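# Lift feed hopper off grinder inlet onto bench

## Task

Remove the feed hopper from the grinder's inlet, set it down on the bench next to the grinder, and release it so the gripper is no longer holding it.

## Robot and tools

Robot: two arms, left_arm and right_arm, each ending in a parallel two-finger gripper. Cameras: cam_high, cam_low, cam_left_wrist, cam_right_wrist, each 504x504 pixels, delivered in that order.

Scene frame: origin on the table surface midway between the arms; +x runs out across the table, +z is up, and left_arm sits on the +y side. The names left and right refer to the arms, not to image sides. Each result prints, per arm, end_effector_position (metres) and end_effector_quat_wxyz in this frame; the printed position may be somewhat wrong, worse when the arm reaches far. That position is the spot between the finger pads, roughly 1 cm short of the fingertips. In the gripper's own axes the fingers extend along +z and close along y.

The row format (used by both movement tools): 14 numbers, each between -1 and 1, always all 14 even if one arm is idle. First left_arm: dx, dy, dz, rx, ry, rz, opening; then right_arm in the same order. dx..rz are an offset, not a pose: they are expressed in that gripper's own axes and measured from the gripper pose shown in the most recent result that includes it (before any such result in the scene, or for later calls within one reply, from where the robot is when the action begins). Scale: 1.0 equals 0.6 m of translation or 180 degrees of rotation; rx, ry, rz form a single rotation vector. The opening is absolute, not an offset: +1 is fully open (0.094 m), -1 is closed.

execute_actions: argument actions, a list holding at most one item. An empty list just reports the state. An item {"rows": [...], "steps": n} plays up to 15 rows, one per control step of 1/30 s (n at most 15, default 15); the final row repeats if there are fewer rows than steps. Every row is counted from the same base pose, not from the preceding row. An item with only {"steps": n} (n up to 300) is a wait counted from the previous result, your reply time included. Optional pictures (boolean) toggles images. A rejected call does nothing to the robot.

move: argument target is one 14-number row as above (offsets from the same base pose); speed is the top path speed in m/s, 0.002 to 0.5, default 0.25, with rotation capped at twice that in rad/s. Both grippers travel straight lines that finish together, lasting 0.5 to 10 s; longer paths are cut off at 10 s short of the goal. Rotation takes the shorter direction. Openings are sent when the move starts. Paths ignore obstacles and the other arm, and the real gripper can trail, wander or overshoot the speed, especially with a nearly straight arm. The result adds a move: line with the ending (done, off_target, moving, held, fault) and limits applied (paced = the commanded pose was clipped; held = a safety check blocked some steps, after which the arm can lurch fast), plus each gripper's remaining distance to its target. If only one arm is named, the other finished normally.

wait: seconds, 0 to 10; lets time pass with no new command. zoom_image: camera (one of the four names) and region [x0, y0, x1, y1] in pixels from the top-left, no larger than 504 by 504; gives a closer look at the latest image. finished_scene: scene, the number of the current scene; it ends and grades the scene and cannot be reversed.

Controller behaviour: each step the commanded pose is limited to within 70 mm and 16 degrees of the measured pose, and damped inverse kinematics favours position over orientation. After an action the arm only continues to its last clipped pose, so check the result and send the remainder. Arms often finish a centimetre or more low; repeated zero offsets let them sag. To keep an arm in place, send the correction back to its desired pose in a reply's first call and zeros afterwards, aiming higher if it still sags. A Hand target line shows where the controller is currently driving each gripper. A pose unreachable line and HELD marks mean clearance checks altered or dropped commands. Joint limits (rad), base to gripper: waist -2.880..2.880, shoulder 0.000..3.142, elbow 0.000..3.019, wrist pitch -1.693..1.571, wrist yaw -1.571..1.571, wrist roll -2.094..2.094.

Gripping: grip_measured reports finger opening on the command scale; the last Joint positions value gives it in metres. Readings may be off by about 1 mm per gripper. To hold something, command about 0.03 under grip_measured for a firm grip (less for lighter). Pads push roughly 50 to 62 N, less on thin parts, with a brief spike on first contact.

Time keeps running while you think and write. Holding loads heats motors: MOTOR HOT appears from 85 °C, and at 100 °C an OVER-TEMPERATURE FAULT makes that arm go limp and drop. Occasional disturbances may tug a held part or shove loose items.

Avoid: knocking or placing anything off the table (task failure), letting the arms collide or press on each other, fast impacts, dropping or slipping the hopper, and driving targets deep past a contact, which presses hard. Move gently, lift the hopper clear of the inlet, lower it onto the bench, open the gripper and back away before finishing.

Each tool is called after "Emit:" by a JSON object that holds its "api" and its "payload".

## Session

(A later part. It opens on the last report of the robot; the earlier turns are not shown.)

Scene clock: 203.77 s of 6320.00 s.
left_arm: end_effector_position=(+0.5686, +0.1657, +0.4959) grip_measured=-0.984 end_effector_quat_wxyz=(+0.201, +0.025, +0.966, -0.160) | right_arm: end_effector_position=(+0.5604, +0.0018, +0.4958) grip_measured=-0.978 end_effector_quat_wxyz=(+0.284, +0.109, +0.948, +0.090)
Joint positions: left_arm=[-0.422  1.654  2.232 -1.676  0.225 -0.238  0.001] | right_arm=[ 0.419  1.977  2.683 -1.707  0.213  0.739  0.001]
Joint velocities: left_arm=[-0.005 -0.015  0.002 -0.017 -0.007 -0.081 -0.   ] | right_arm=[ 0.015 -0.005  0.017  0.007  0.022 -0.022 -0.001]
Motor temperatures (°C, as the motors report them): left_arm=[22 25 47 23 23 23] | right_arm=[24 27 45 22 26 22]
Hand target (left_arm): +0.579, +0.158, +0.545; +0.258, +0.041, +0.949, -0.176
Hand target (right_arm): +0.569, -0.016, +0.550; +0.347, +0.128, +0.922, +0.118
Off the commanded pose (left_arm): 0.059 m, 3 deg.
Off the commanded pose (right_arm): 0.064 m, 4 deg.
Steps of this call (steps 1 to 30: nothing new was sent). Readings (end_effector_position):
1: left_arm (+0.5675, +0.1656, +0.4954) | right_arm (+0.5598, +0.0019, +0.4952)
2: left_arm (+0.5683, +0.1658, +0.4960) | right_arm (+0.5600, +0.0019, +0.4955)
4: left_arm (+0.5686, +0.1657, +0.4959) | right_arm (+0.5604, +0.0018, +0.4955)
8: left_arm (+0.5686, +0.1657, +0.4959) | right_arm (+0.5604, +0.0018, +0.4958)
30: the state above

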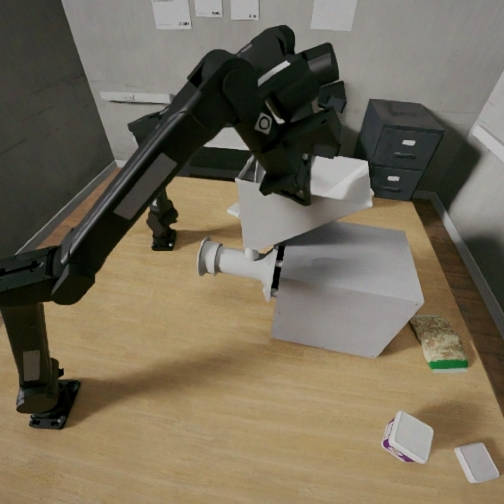

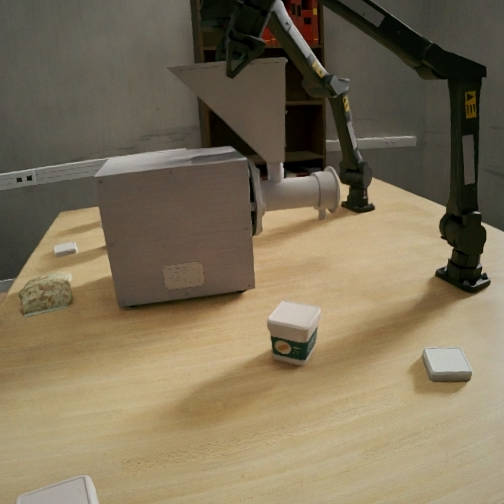

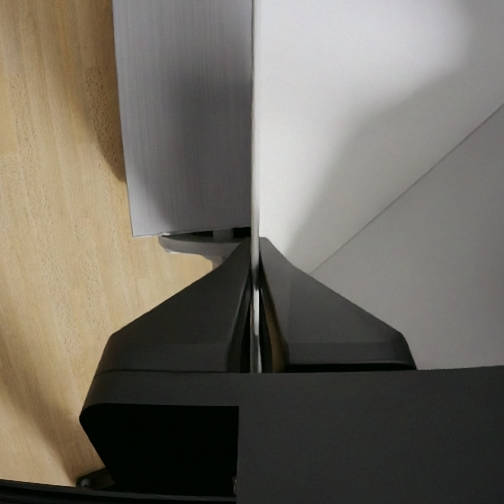

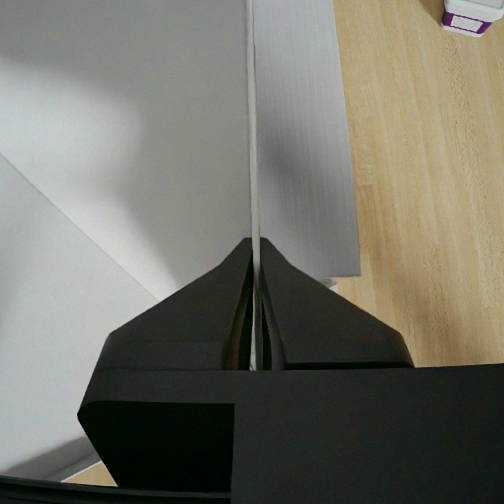

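Emit:
{"api": "move", "payload": {"target": [-0.005,-0.004,-0.012,0,0,0,-1, -0.012,0.005,-0.02,0,0,0,-1], "speed": 0.05}}

Emit:
{"api": "move", "payload": {"target": [0,0,0,0,0,0,-1, 0.05,0,-0.2,0,-0.05,0,0.2], "speed": 0.1}}

Scene clock: 213.73 s of 6320.00 s.
left_arm: end_effector_position=(+0.5677, +0.1658, +0.4942) grip_measured=-0.984 end_effector_quat_wxyz=(+0.198, +0.025, +0.967, -0.161) | right_arm: end_effector_position=(+0.5595, +0.0019, +0.4928) grip_measured=-0.978 end_effector_quat_wxyz=(+0.279, +0.107, +0.950, +0.090)
Joint positions: left_arm=[-0.422  1.651  2.225 -1.676  0.225 -0.239  0.001] | right_arm=[ 0.418  1.973  2.671 -1.707  0.207  0.739  0.001]
Joint velocities: left_arm=[-0.005 -0.005  0.022  0.007 -0.007  0.022 -0.   ] | right_arm=[-0.005 -0.005  0.007 -0.017 -0.022 -0.022 -0.   ]
Motor temperatures (°C, as the motors report them): left_arm=[22 25 49 23 23 23] | right_arm=[24 27 48 22 27 22]
Hand target (left_arm): +0.568, +0.166, +0.504; +0.208, +0.025, +0.964, -0.163
Hand target (right_arm): +0.559, +0.001, +0.509; +0.296, +0.107, +0.944, +0.098
Off the commanded pose (left_arm): 0.010 m, 0 deg.
Off the commanded pose (right_arm): 0.017 m, 1 deg.
joint sent to its limit (left arm) — the command would take joint 4 (wrist pitch) past its lower limit, so that joint was sent only as far as its limit.
joint sent to its limit (right arm) — the command would take joint 4 (wrist pitch) past its lower limit, so that joint was sent only as far as its limit.
After step 90, 6.27 s passed at rest.
move: off_target (right_arm)

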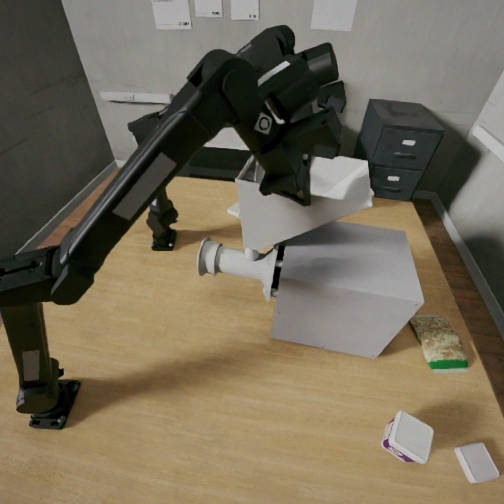

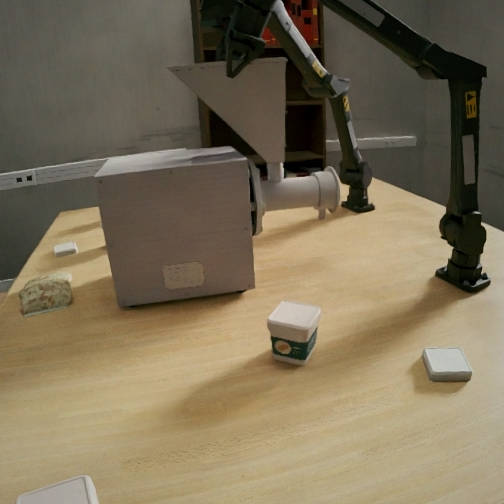

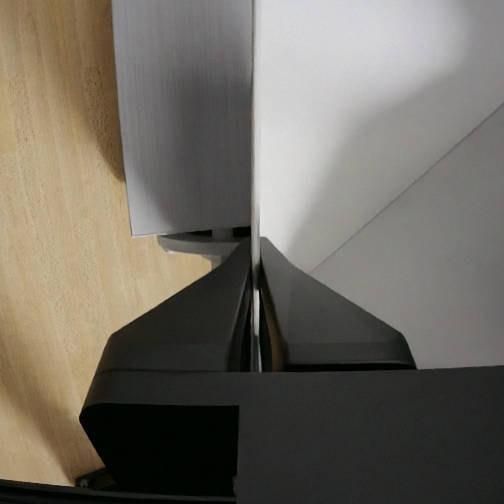

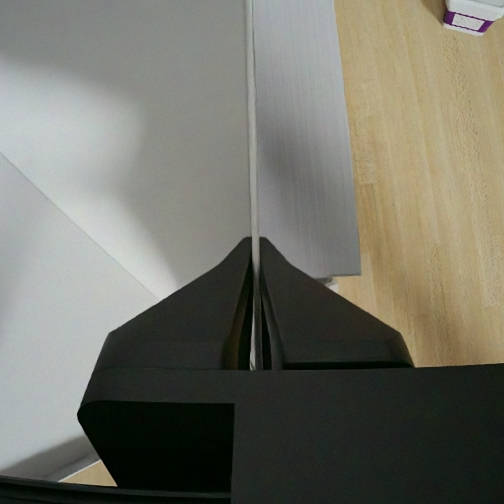

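Scene clock: 215.40 s of 6320.00 s.
left_arm: end_effector_position=(+0.5675, +0.1650, +0.4942) grip_measured=-0.984 end_effector_quat_wxyz=(+0.198, +0.025, +0.966, -0.162) | right_arm: end_effector_position=(+0.4764, -0.0001, +0.5626) grip_measured=+0.198 end_effector_quat_wxyz=(+0.348, +0.105, +0.929, +0.072)
Joint positions: left_arm=[-0.422  1.651  2.225 -1.676  0.228 -0.24   0.001] | right_arm=[ 0.544  1.779  2.541 -1.704  0.39   0.796  0.056]
Joint velocities: left_arm=[-0.015  0.005  0.012  0.002  0.066 -0.007 -0.   ] | right_arm=[-0.015  0.005  0.017  0.007 -0.007 -0.051 -0.   ]
Motor temperatures (°C, as the motors report them): left_arm=[22 25 48 23 23 23] | right_arm=[24 27 46 22 26 22]
Hand target (left_arm): +0.568, +0.166, +0.494; +0.198, +0.025, +0.967, -0.161
Hand target (right_arm): +0.468, -0.006, +0.575; +0.355, +0.113, +0.924, +0.081
Off the commanded pose (left_arm): 0.001 m, 0 deg.
Off the commanded pose (right_arm): 0.016 m, 2 deg.
joint sent to its limit (right arm) — the command would take joint 4 (wrist pitch) past its lower limit, so that joint was sent only as far as its limit.
move: off_target (right_arm)

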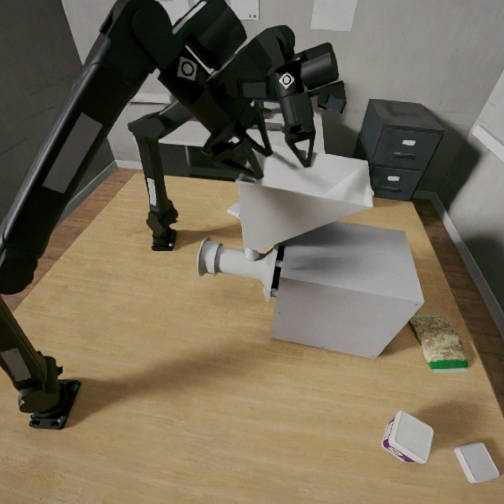

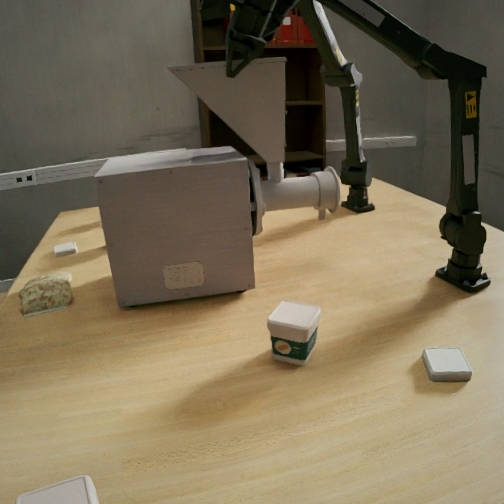

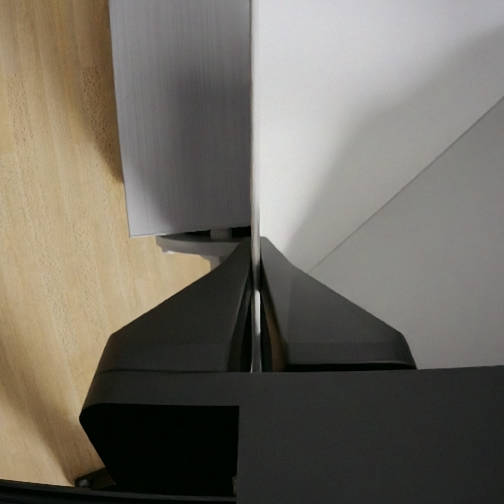

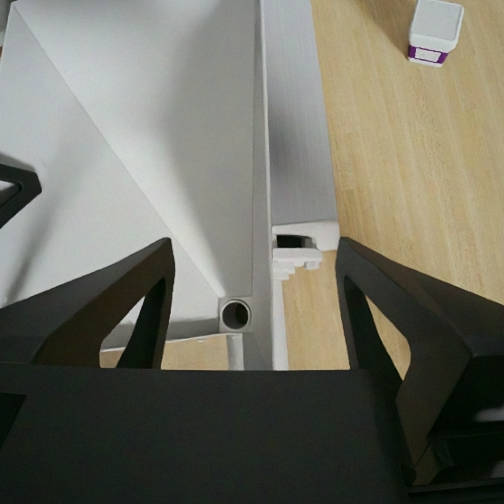

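Emit:
{"api": "move", "payload": {"target": [0,0,-0.01,0,-0.06,0,-0.5, 0.155,0.02,-0.125,0.04,-0.109,-0.053,1], "speed": 0.15}}

Emit:
{"api": "move", "payload": {"target": [0,0,0,0,0,0,-0.5, 0.253,0.145,0.162,0,0,0,1], "speed": 0.15}}

Scene clock: 231.87 s of 6320.00 s.
left_arm: end_effector_position=(+0.5683, +0.1712, +0.4874) grip_measured=-0.502 end_effector_quat_wxyz=(+0.269, +0.007, +0.950, -0.157) | right_arm: end_effector_position=(+0.3612, +0.0356, +0.5481) grip_measured=+1.000 end_effector_quat_wxyz=(+0.494, +0.040, +0.867, -0.055)
Joint positions: left_arm=[-0.428  1.517  1.99  -1.431  0.172 -0.282  0.023] | right_arm=[ 0.885  1.519  2.026 -1.522  0.933  0.847  0.094]
Joint velocities: left_arm=[ 0.005 -0.005 -0.022 -0.007 -0.007 -0.022  0.001] | right_arm=[-0.005  0.005  0.007  0.017  0.022 -0.022  0.   ]
Motor temperatures (°C, as the motors report them): left_arm=[22 26 38 23 23 23] | right_arm=[24 27 37 21 25 22]
Hand target (left_arm): +0.565, +0.167, +0.500; +0.288, +0.009, +0.944, -0.162
Hand target (right_arm): +0.358, +0.029, +0.563; +0.505, +0.058, +0.861, -0.034
Off the commanded pose (left_arm): 0.013 m, 2 deg.
Off the commanded pose (right_arm): 0.016 m, 3 deg.
After step 90, 11.57 s passed at rest.
move: off_target (left_arm, right_arm)

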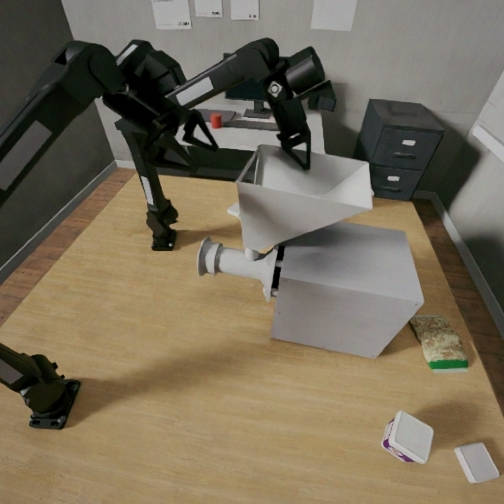

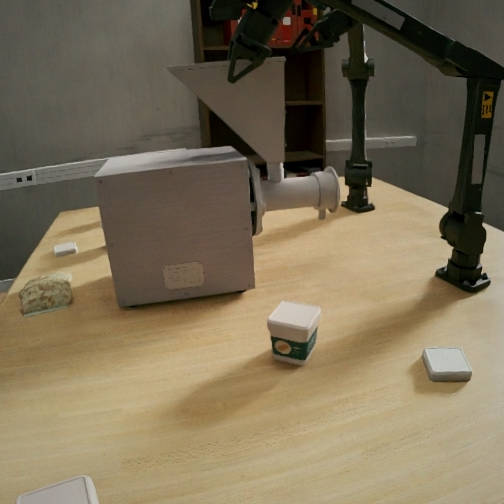

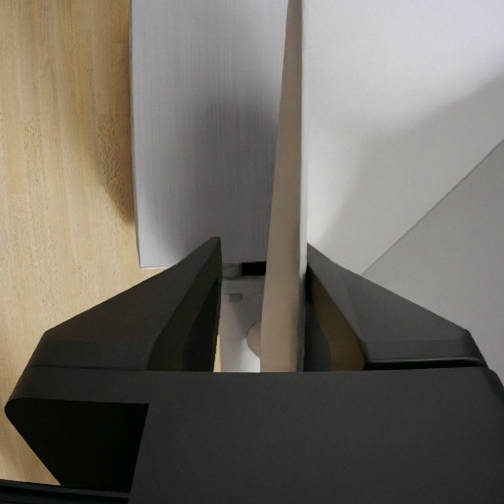

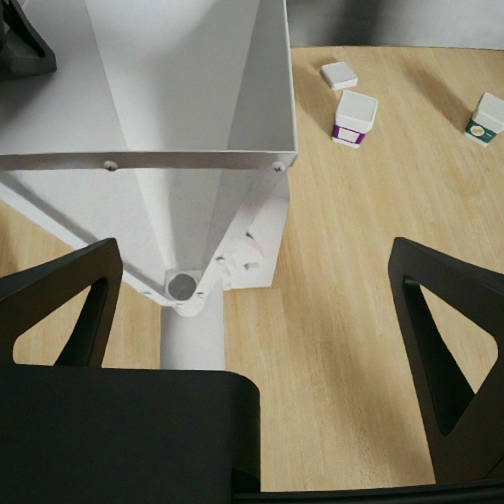

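Scene clock: 233.63 s of 6320.00 s.
left_arm: end_effector_position=(+0.5683, +0.1712, +0.4874) grip_measured=-0.502 end_effector_quat_wxyz=(+0.269, +0.007, +0.950, -0.157) | right_arm: end_effector_position=(+0.3752, +0.1059, +0.3610) grip_measured=+1.000 end_effector_quat_wxyz=(+0.489, +0.029, +0.869, -0.069)
Joint positions: left_arm=[-0.428  1.517  1.99  -1.431  0.172 -0.282  0.023] | right_arm=[ 0.931  1.593  1.613 -1.118  0.958  0.904  0.094]
Joint velocities: left_arm=[ 0.005 -0.005  0.007  0.007  0.007 -0.022  0.   ] | right_arm=[ 0.005 -0.005 -0.002 -0.007  0.022 -0.051  0.   ]
Motor temperatures (°C, as the motors report them): left_arm=[22 26 38 23 23 23] | right_arm=[24 27 36 21 25 22]
Hand target (left_arm): +0.568, +0.171, +0.487; +0.269, +0.007, +0.950, -0.157
Hand target (right_arm): +0.375, +0.112, +0.365; +0.495, +0.039, +0.866, -0.055
Off the commanded pose (left_arm): 0.000 m, 0 deg.
Off the commanded pose (right_arm): 0.006 m, 2 deg.
move: done

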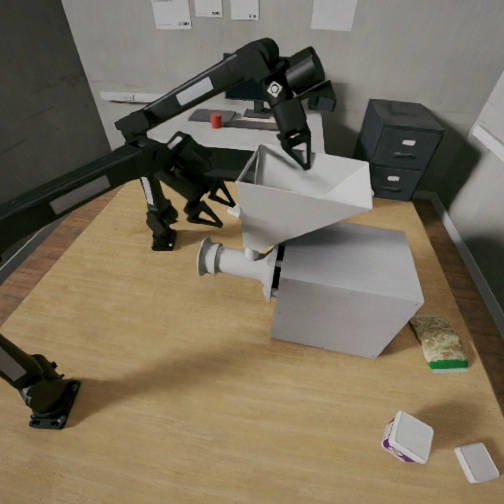

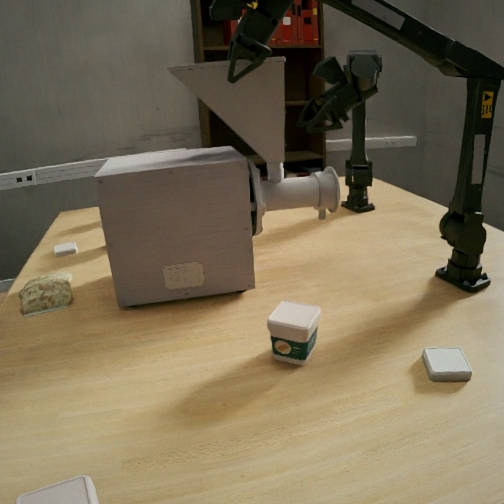

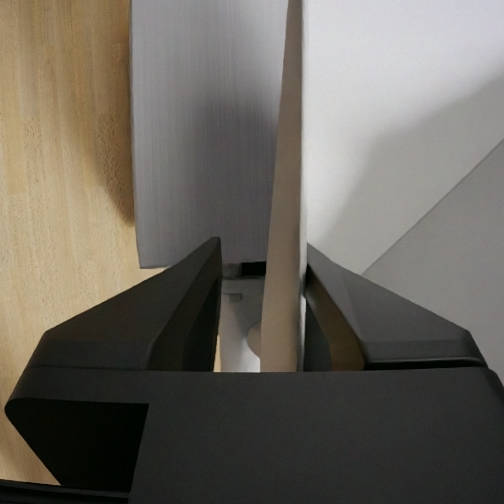

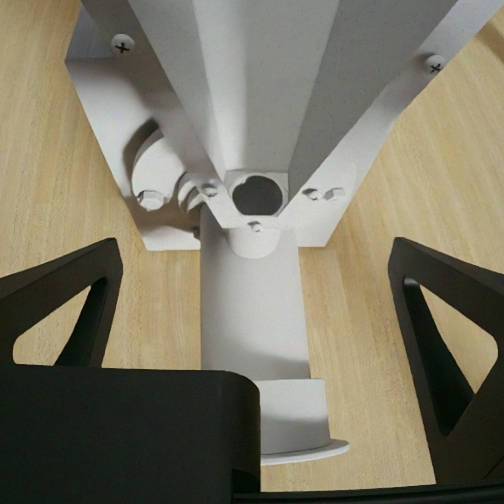

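Emit:
{"api": "move", "payload": {"target": [-0.005,-0.035,-0.008,0,0,0,-0.5, 0.035,0.006,0.07,-0.012,-0.06,0.04,1], "speed": 0.06}}

Emit:
{"api": "zoom_image", "payload": {"camera": "cam_low", "region": [200, 60, 400, 230]}}

Scene clock: 245.23 s of 6320.00 s.
left_arm: end_effector_position=(+0.5630, +0.1605, +0.4900) grip_measured=-0.502 end_effector_quat_wxyz=(+0.267, +0.006, +0.951, -0.155) | right_arm: end_effector_position=(+0.3973, +0.1081, +0.2995) grip_measured=+1.000 end_effector_quat_wxyz=(+0.561, +0.059, +0.825, -0.037)
Joint positions: left_arm=[-0.455  1.517  2.    -1.441  0.154 -0.306  0.023] | right_arm=[ 0.914  1.588  1.35  -0.602  1.053  0.775  0.094]
Joint velocities: left_arm=[-0.015  0.005 -0.002 -0.002  0.051  0.007  0.   ] | right_arm=[-0.005 -0.024  0.002  0.007  0.037  0.022  0.   ]
Motor temperatures (°C, as the motors report them): left_arm=[22 26 37 23 23 23] | right_arm=[24 27 35 22 25 22]
Hand target (left_arm): +0.566, +0.153, +0.499; +0.270, +0.007, +0.950, -0.157
Hand target (right_arm): +0.399, +0.103, +0.320; +0.571, +0.069, +0.818, -0.024
Off the commanded pose (left_arm): 0.012 m, 0 deg.
Off the commanded pose (right_arm): 0.023 m, 2 deg.
After step 90, 6.40 s passed at rest.
move: off_target (left_arm, right_arm)

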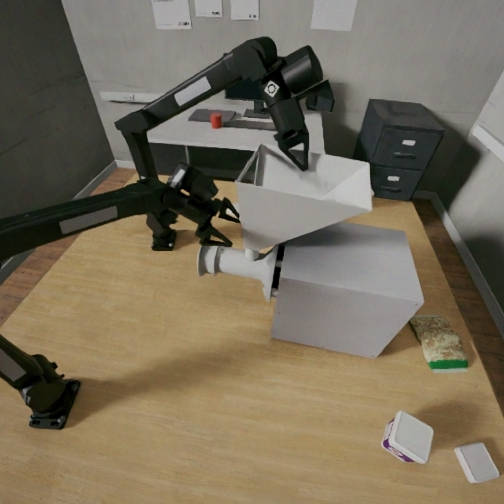

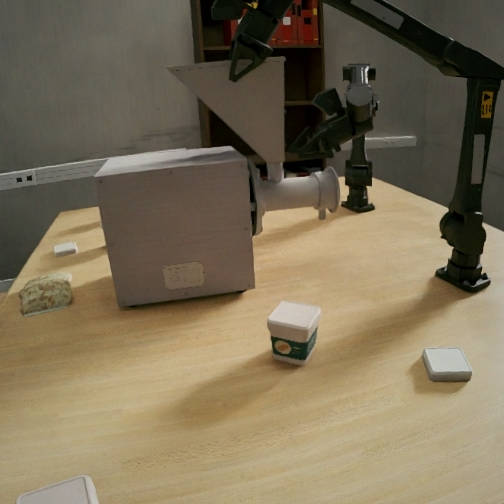

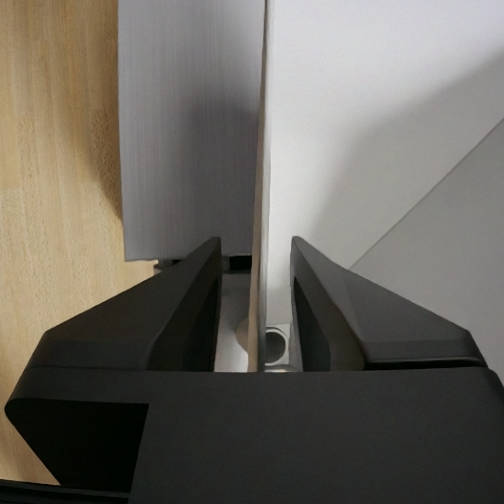

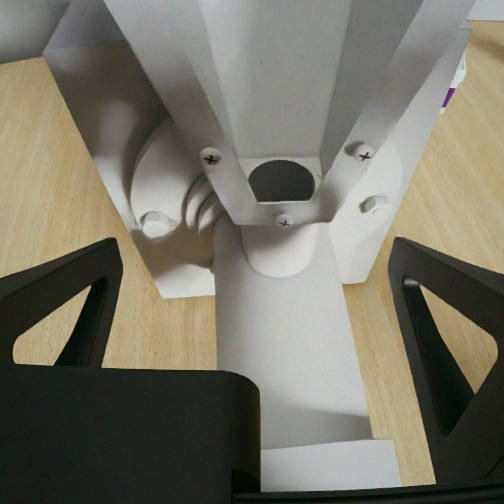

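Region (200, 60, 400, 230) of cam_low's 504x504 image, scaled by 2.520, with more detail than that image has; it fills the top 428 rows of this view, and the rest is white.

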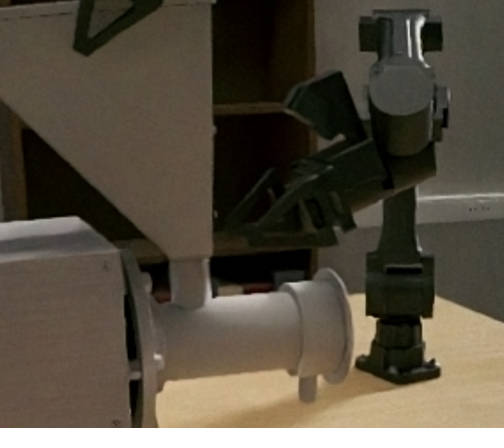

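Emit:
{"api": "move", "payload": {"target": [-0.005,-0.005,-0.01,0,0,0,-1, -0.031,-0.032,-0.012,-0.005,0,0.01,1], "speed": 0.05}}

Scene clock: 252.70 s of 6320.00 s.
left_arm: end_effector_position=(+0.5627, +0.1606, +0.4898) grip_measured=-0.984 end_effector_quat_wxyz=(+0.268, +0.012, +0.951, -0.153) | right_arm: end_effector_position=(+0.3940, +0.0924, +0.3069) grip_measured=+1.000 end_effector_quat_wxyz=(+0.557, +0.062, +0.827, -0.029)
Joint positions: left_arm=[-0.455  1.517  2.    -1.443  0.154 -0.292  0.001] | right_arm=[ 0.903  1.539  1.314 -0.601  1.032  0.771  0.094]
Joint velocities: left_arm=[-0.015 -0.015 -0.007 -0.002 -0.066 -0.007  0.   ] | right_arm=[ 0.005 -0.005 -0.002  0.002 -0.051  0.051  0.   ]
Motor temperatures (°C, as the motors report them): left_arm=[22 26 38 23 23 23] | right_arm=[24 27 34 22 25 22]
Hand target (left_arm): +0.562, +0.160, +0.497; +0.268, +0.006, +0.951, -0.156
Hand target (right_arm): +0.395, +0.089, +0.319; +0.561, +0.068, +0.825, -0.022
Off the commanded pose (left_arm): 0.008 m, 1 deg.
Off the commanded pose (right_arm): 0.013 m, 1 deg.
After step 90, 3.50 s passed at rest.
move: off_target (right_arm)

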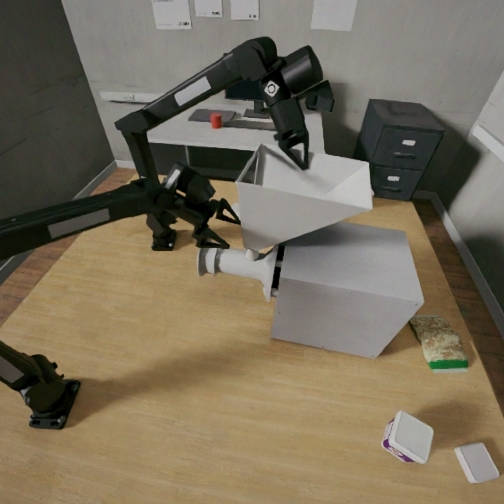

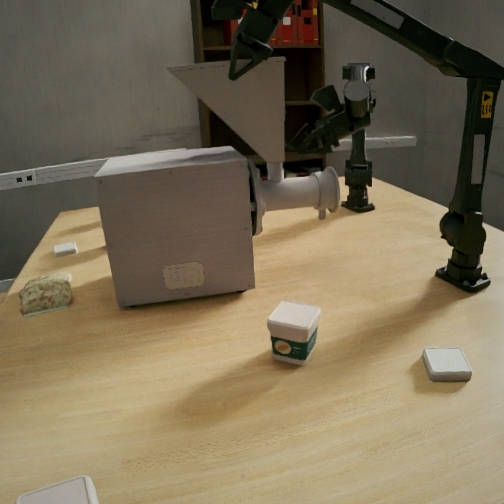

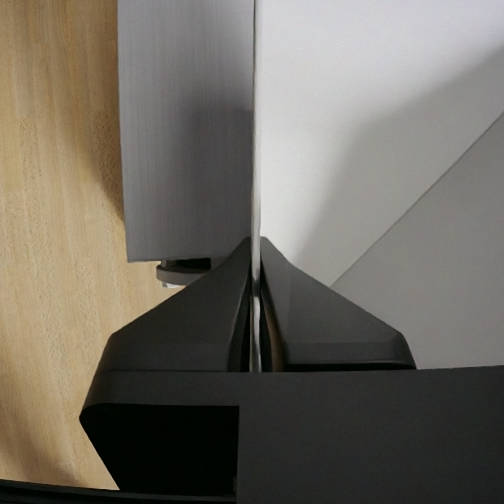

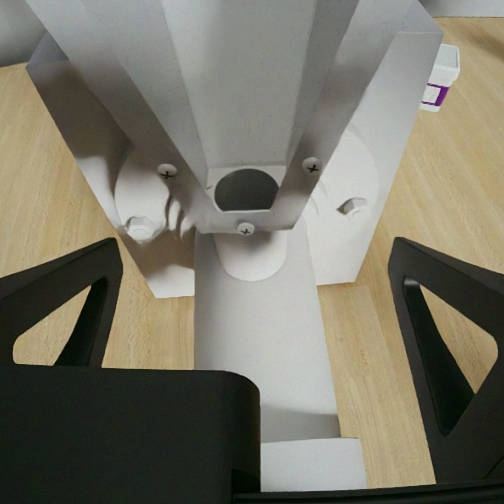

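Emit:
{"api": "move", "payload": {"target": [-0.005,-0.003,-0.01,0,0,0,-1, -0.037,0.006,0.093,0,0,0,1], "speed": 0.04}}

Emit:
{"api": "zoom_image", "payload": {"camera": "cam_low", "region": [200, 60, 400, 230]}}

Scene clock: 256.57 s of 6320.00 s.
left_arm: end_effector_position=(+0.5627, +0.1606, +0.4898) grip_measured=-0.985 end_effector_quat_wxyz=(+0.268, +0.014, +0.951, -0.153) | right_arm: end_effector_position=(+0.4410, +0.0754, +0.2869) grip_measured=+1.000 end_effector_quat_wxyz=(+0.544, +0.055, +0.836, -0.045)
Joint positions: left_arm=[-0.455  1.517  2.    -1.443  0.154 -0.288  0.001] | right_arm=[ 0.805  1.581  1.316 -0.518  0.959  0.665  0.094]
Joint velocities: left_arm=[-0.005  0.015 -0.007 -0.027 -0.066 -0.066 -0.   ] | right_arm=[-0.005  0.015  0.002  0.012  0.037 -0.066  0.   ]
Motor temperatures (°C, as the motors report them): left_arm=[22 26 38 23 23 23] | right_arm=[24 27 34 22 25 22]
Hand target (left_arm): +0.562, +0.161, +0.497; +0.268, +0.012, +0.951, -0.154
Hand target (right_arm): +0.452, +0.088, +0.306; +0.555, +0.063, +0.829, -0.029
Off the commanded pose (left_arm): 0.007 m, 0 deg.
Off the commanded pose (right_arm): 0.027 m, 3 deg.
move: off_target (right_arm)

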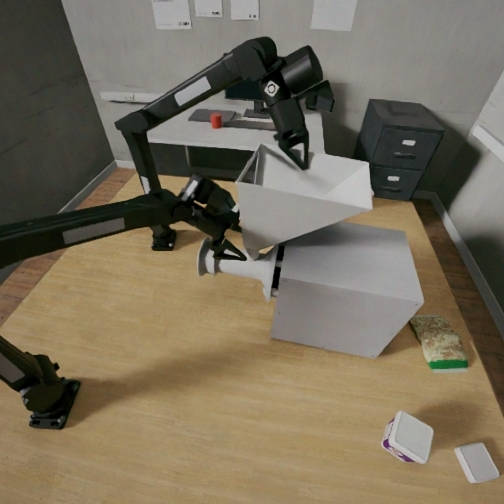

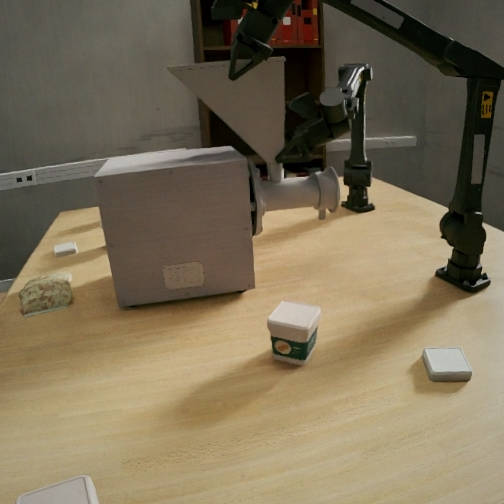

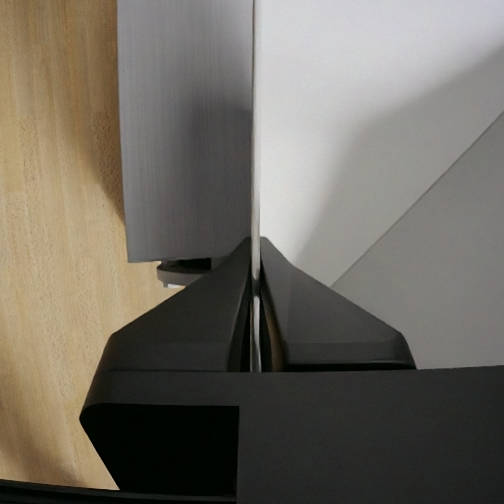

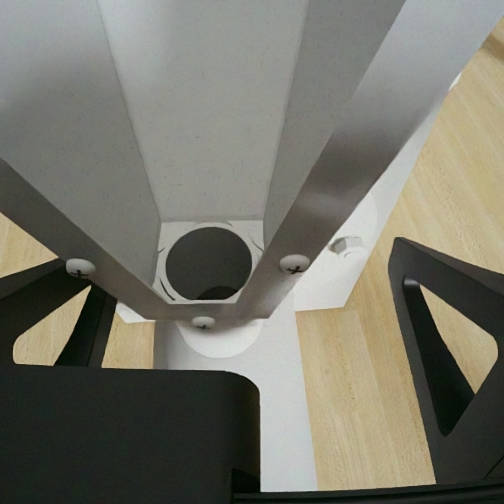

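Region (200, 60, 400, 230) of cam_low's 504x504 image, scaled by 2.520, with more detail than that image has; it fills the top 428 rows of this view, and the rest is white.

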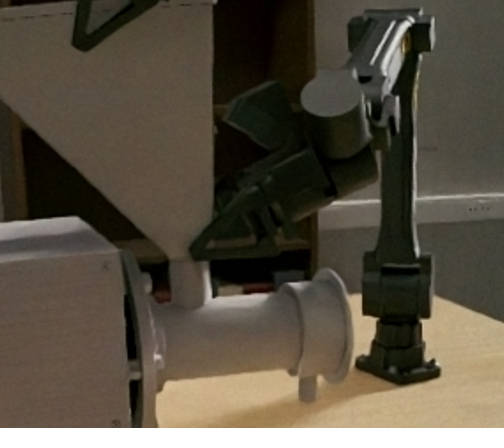

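Emit:
{"api": "move", "payload": {"target": [-0.005,-0.003,-0.01,0,0,0,-1, -0.055,0.045,0.0,-0.005,-0.06,0.012,1], "speed": 0.04}}

Emit:
{"api": "zoom_image", "payload": {"camera": "cam_low", "region": [200, 60, 400, 230]}}

Scene clock: 262.30 s of 6320.00 s.
left_arm: end_effector_position=(+0.5627, +0.1606, +0.4898) grip_measured=-0.985 end_effector_quat_wxyz=(+0.268, +0.015, +0.951, -0.153) | right_arm: end_effector_position=(+0.4569, +0.0928, +0.3227) grip_measured=+1.000 end_effector_quat_wxyz=(+0.618, +0.070, +0.782, -0.030)
Joint positions: left_arm=[-0.455  1.517  2.    -1.443  0.154 -0.287  0.001] | right_arm=[ 0.815  1.6    1.312 -0.207  1.056  0.481  0.094]
Joint velocities: left_arm=[ 0.005 -0.005 -0.007  0.002 -0.037  0.037  0.   ] | right_arm=[-0.024  0.005  0.012  0.012 -0.051  0.022  0.   ]
Motor temperatures (°C, as the motors report them): left_arm=[22 26 37 23 23 23] | right_arm=[24 27 35 22 25 22]
Hand target (left_arm): +0.562, +0.161, +0.497; +0.268, +0.014, +0.951, -0.153
Hand target (right_arm): +0.458, +0.101, +0.316; +0.620, +0.063, +0.781, -0.032
Off the commanded pose (left_arm): 0.007 m, 0 deg.
Off the commanded pose (right_arm): 0.010 m, 1 deg.
After step 90, 0.10 s passed at rest.
move: done

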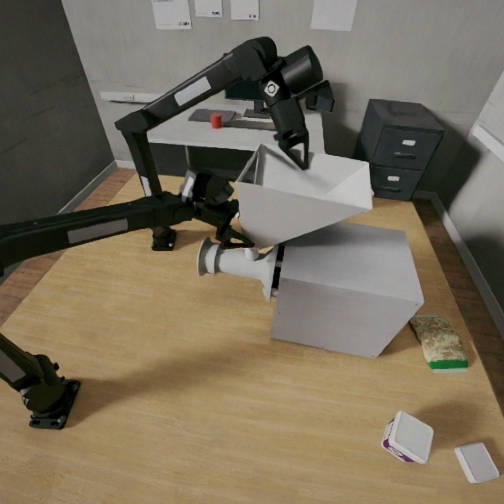

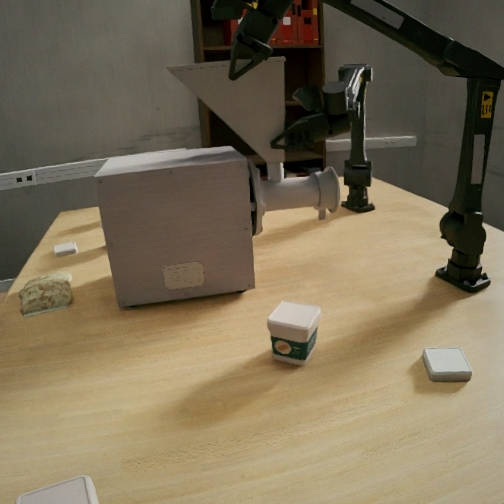

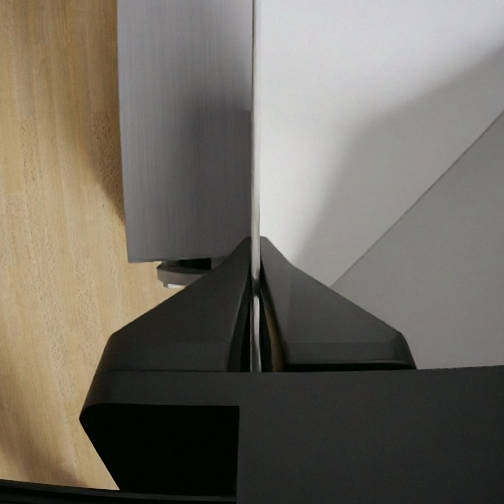

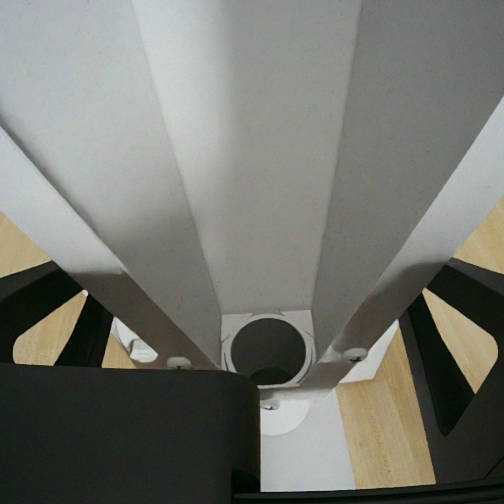

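Region (200, 60, 400, 230) of cam_low's 504x504 image, scaled by 2.520, with more detail than that image has; it fills the top 428 rows of this view, and the rest is white.

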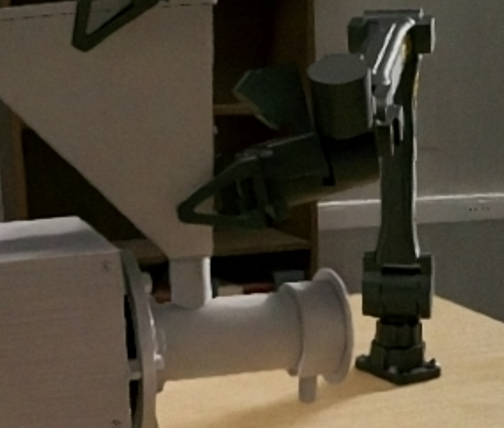

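Emit:
{"api": "move", "payload": {"target": [-0.005,-0.003,-0.01,0,0,0,-1, 0,-0.006,0.028,0,0,0,1], "speed": 0.03}}

Emit:
{"api": "move", "payload": {"target": [0,0,0,0,0,0,-1, 0,0,0,0,0,0,0.6], "speed": 0.03}}

Scene clock: 268.93 s of 6320.00 s.
left_arm: end_effector_position=(+0.5627, +0.1606, +0.4898) grip_measured=-0.985 end_effector_quat_wxyz=(+0.268, +0.015, +0.951, -0.153) | right_arm: end_effector_position=(+0.4670, +0.0864, +0.3219) grip_measured=+1.000 end_effector_quat_wxyz=(+0.615, +0.070, +0.785, -0.029)
Joint positions: left_arm=[-0.455  1.517  2.    -1.443  0.154 -0.287  0.001] | right_arm=[ 0.792  1.6    1.312 -0.2    1.03   0.47   0.094]
Joint velocities: left_arm=[-0.005 -0.024 -0.002  0.002  0.037  0.051 -0.   ] | right_arm=[-0.005 -0.005  0.007  0.002 -0.066 -0.051  0.   ]
Motor temperatures (°C, as the motors report them): left_arm=[22 26 37 23 23 23] | right_arm=[24 27 34 22 25 22]
Hand target (left_arm): +0.562, +0.161, +0.497; +0.268, +0.015, +0.951, -0.153
Hand target (right_arm): +0.473, +0.087, +0.318; +0.617, +0.071, +0.783, -0.030
Off the commanded pose (left_arm): 0.007 m, 0 deg.
Off the commanded pose (right_arm): 0.007 m, 0 deg.
After step 90, 2.83 s passed at rest.
move: done

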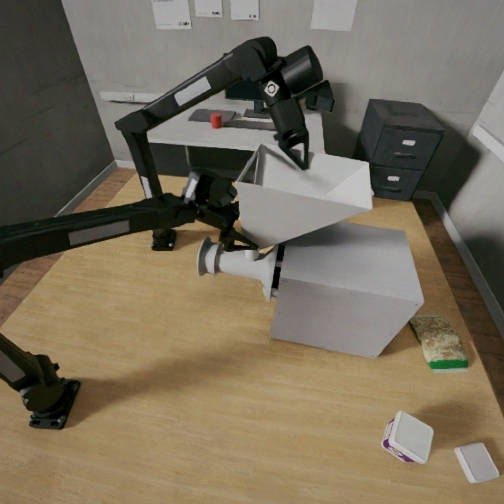

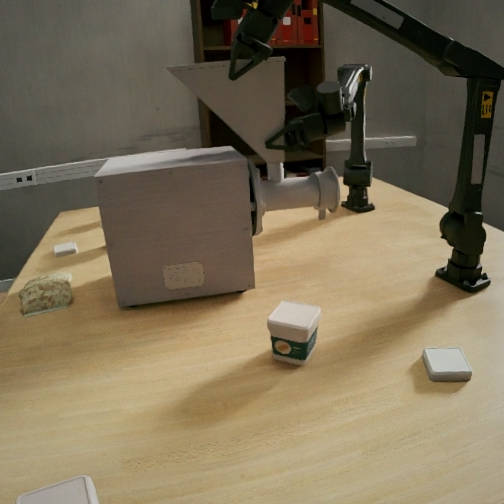

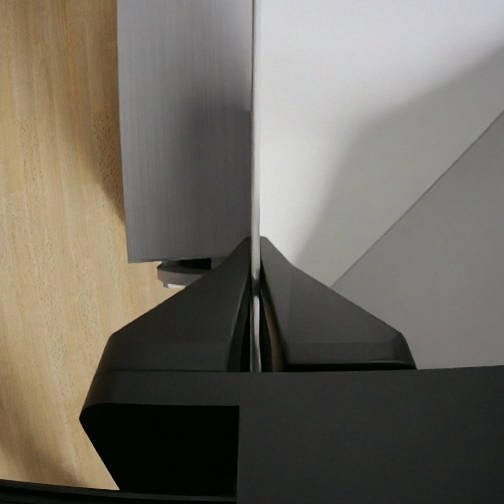

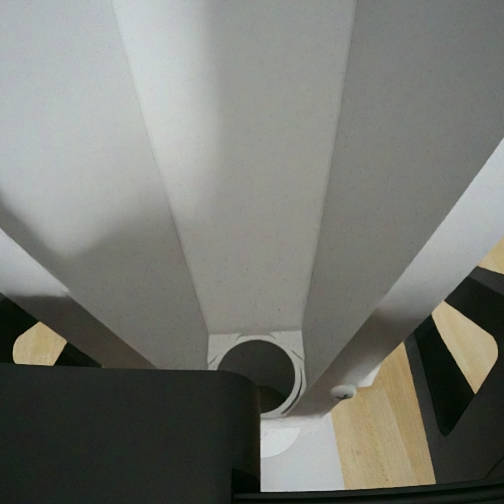

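Scene clock: 269.43 s of 6320.00 s.
left_arm: end_effector_position=(+0.5618, +0.1594, +0.4904) grip_measured=-0.985 end_effector_quat_wxyz=(+0.268, +0.017, +0.951, -0.154) | right_arm: end_effector_position=(+0.4659, +0.0907, +0.3201) grip_measured=+0.704 end_effector_quat_wxyz=(+0.613, +0.061, +0.788, -0.025)
Joint positions: left_arm=[-0.457  1.516  2.    -1.443  0.155 -0.284  0.001] | right_arm=[ 0.795  1.602  1.312 -0.2    1.016  0.462  0.08 ]
Joint velocities: left_arm=[ 0.005  0.005 -0.002  0.007 -0.066  0.037 -0.001] | right_arm=[-0.015 -0.024 -0.002 -0.017 -0.081  0.022  0.   ]
Motor temperatures (°C, as the motors report them): left_arm=[22 26 37 23 23 23] | right_arm=[24 27 34 22 25 22]
Hand target (left_arm): +0.563, +0.161, +0.490; +0.268, +0.015, +0.951, -0.153
Hand target (right_arm): +0.467, +0.086, +0.322; +0.615, +0.070, +0.785, -0.029
Off the commanded pose (left_arm): 0.002 m, 0 deg.
Off the commanded pose (right_arm): 0.005 m, 1 deg.
move: done

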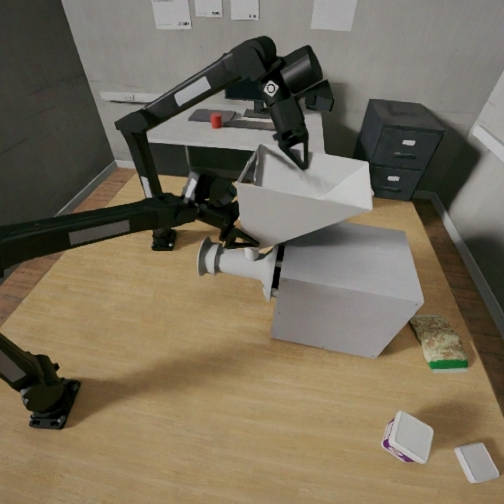

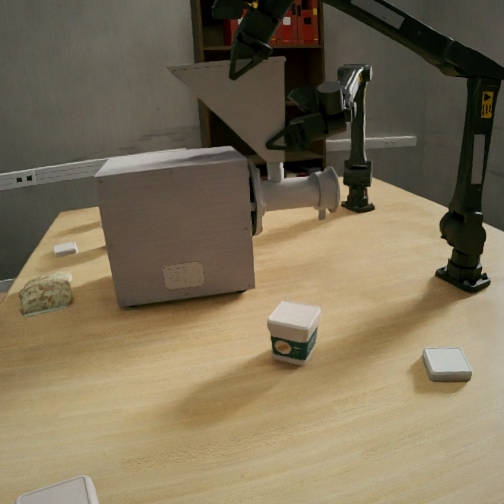

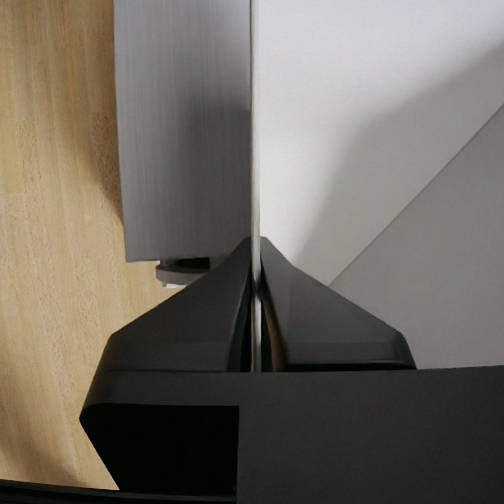

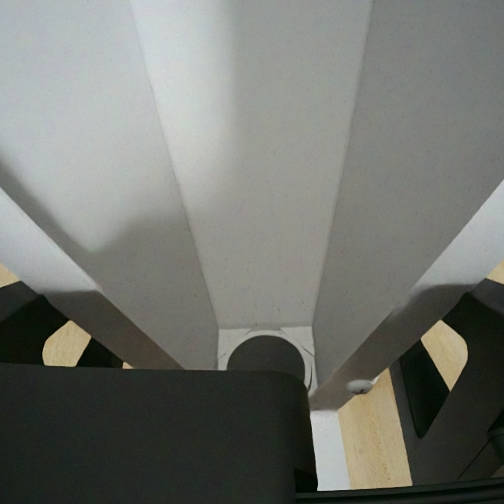

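Emit:
{"api": "move", "payload": {"target": [-0.039,-0.021,-0.061,0,-0.015,0,-1, -0.097,0.004,-0.025,0,-0.02,0,0.66], "speed": 0.03}}

Emit:
{"api": "zoom_image", "payload": {"camera": "cam_low", "region": [160, 30, 400, 230]}}

Scene clock: 274.63 s of 6320.00 s.
left_arm: end_effector_position=(+0.5623, +0.1591, +0.4920) grip_measured=-0.985 end_effector_quat_wxyz=(+0.250, +0.016, +0.957, -0.147) | right_arm: end_effector_position=(+0.4660, +0.0897, +0.3211) grip_measured=+0.688 end_effector_quat_wxyz=(+0.614, +0.055, +0.787, -0.034)
Joint positions: left_arm=[-0.459  1.551  2.062 -1.51   0.151 -0.284  0.001] | right_arm=[ 0.795  1.602  1.313 -0.2    1.023  0.44   0.079]
Joint velocities: left_arm=[ 0.005 -0.005  0.002 -0.012  0.022  0.081 -0.   ] | right_arm=[-0.015 -0.015 -0.007  0.007  0.007 -0.007  0.001]
Motor temperatures (°C, as the motors report them): left_arm=[22 26 38 23 23 23] | right_arm=[24 27 34 22 25 22]
Hand target (left_arm): +0.560, +0.161, +0.535; +0.292, +0.013, +0.944, -0.154
Hand target (right_arm): +0.464, +0.088, +0.379; +0.636, +0.062, +0.769, -0.027
Off the commanded pose (left_arm): 0.044 m, 5 deg.
Off the commanded pose (right_arm): 0.059 m, 4 deg.
move: off_target (left_arm, right_arm)

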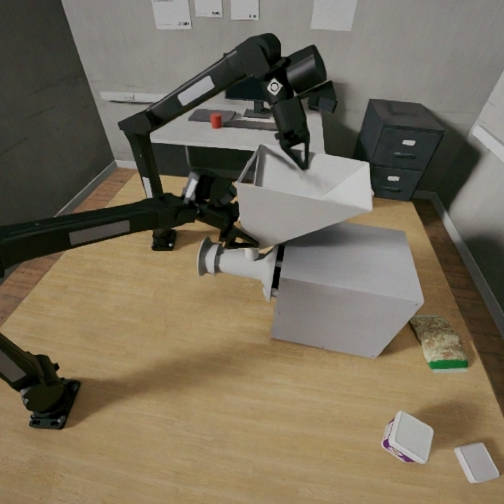

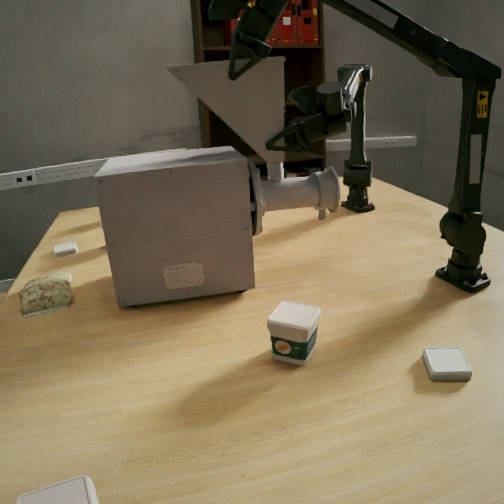

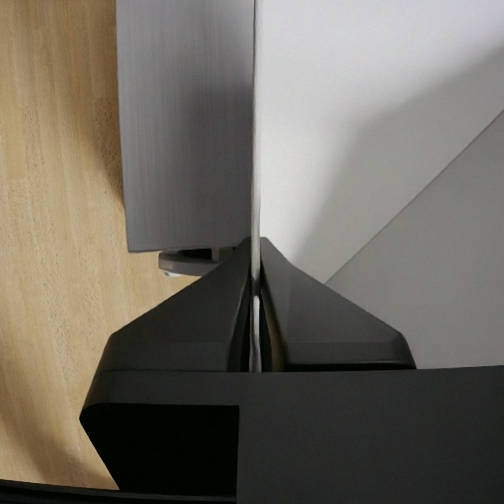

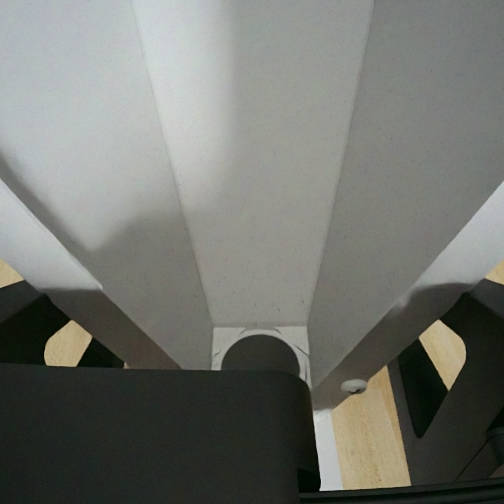

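Region (160, 30, 400, 230) of cam_low's 504x504 image, scaled by 2.100, with more detail than that image has.

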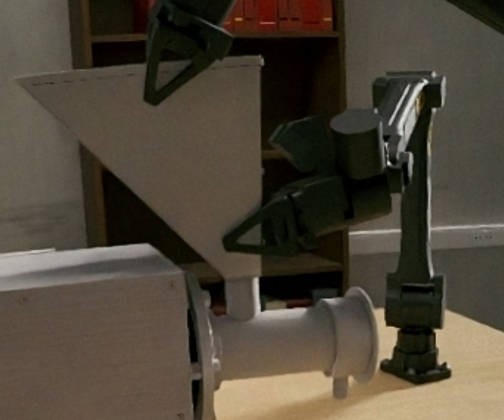

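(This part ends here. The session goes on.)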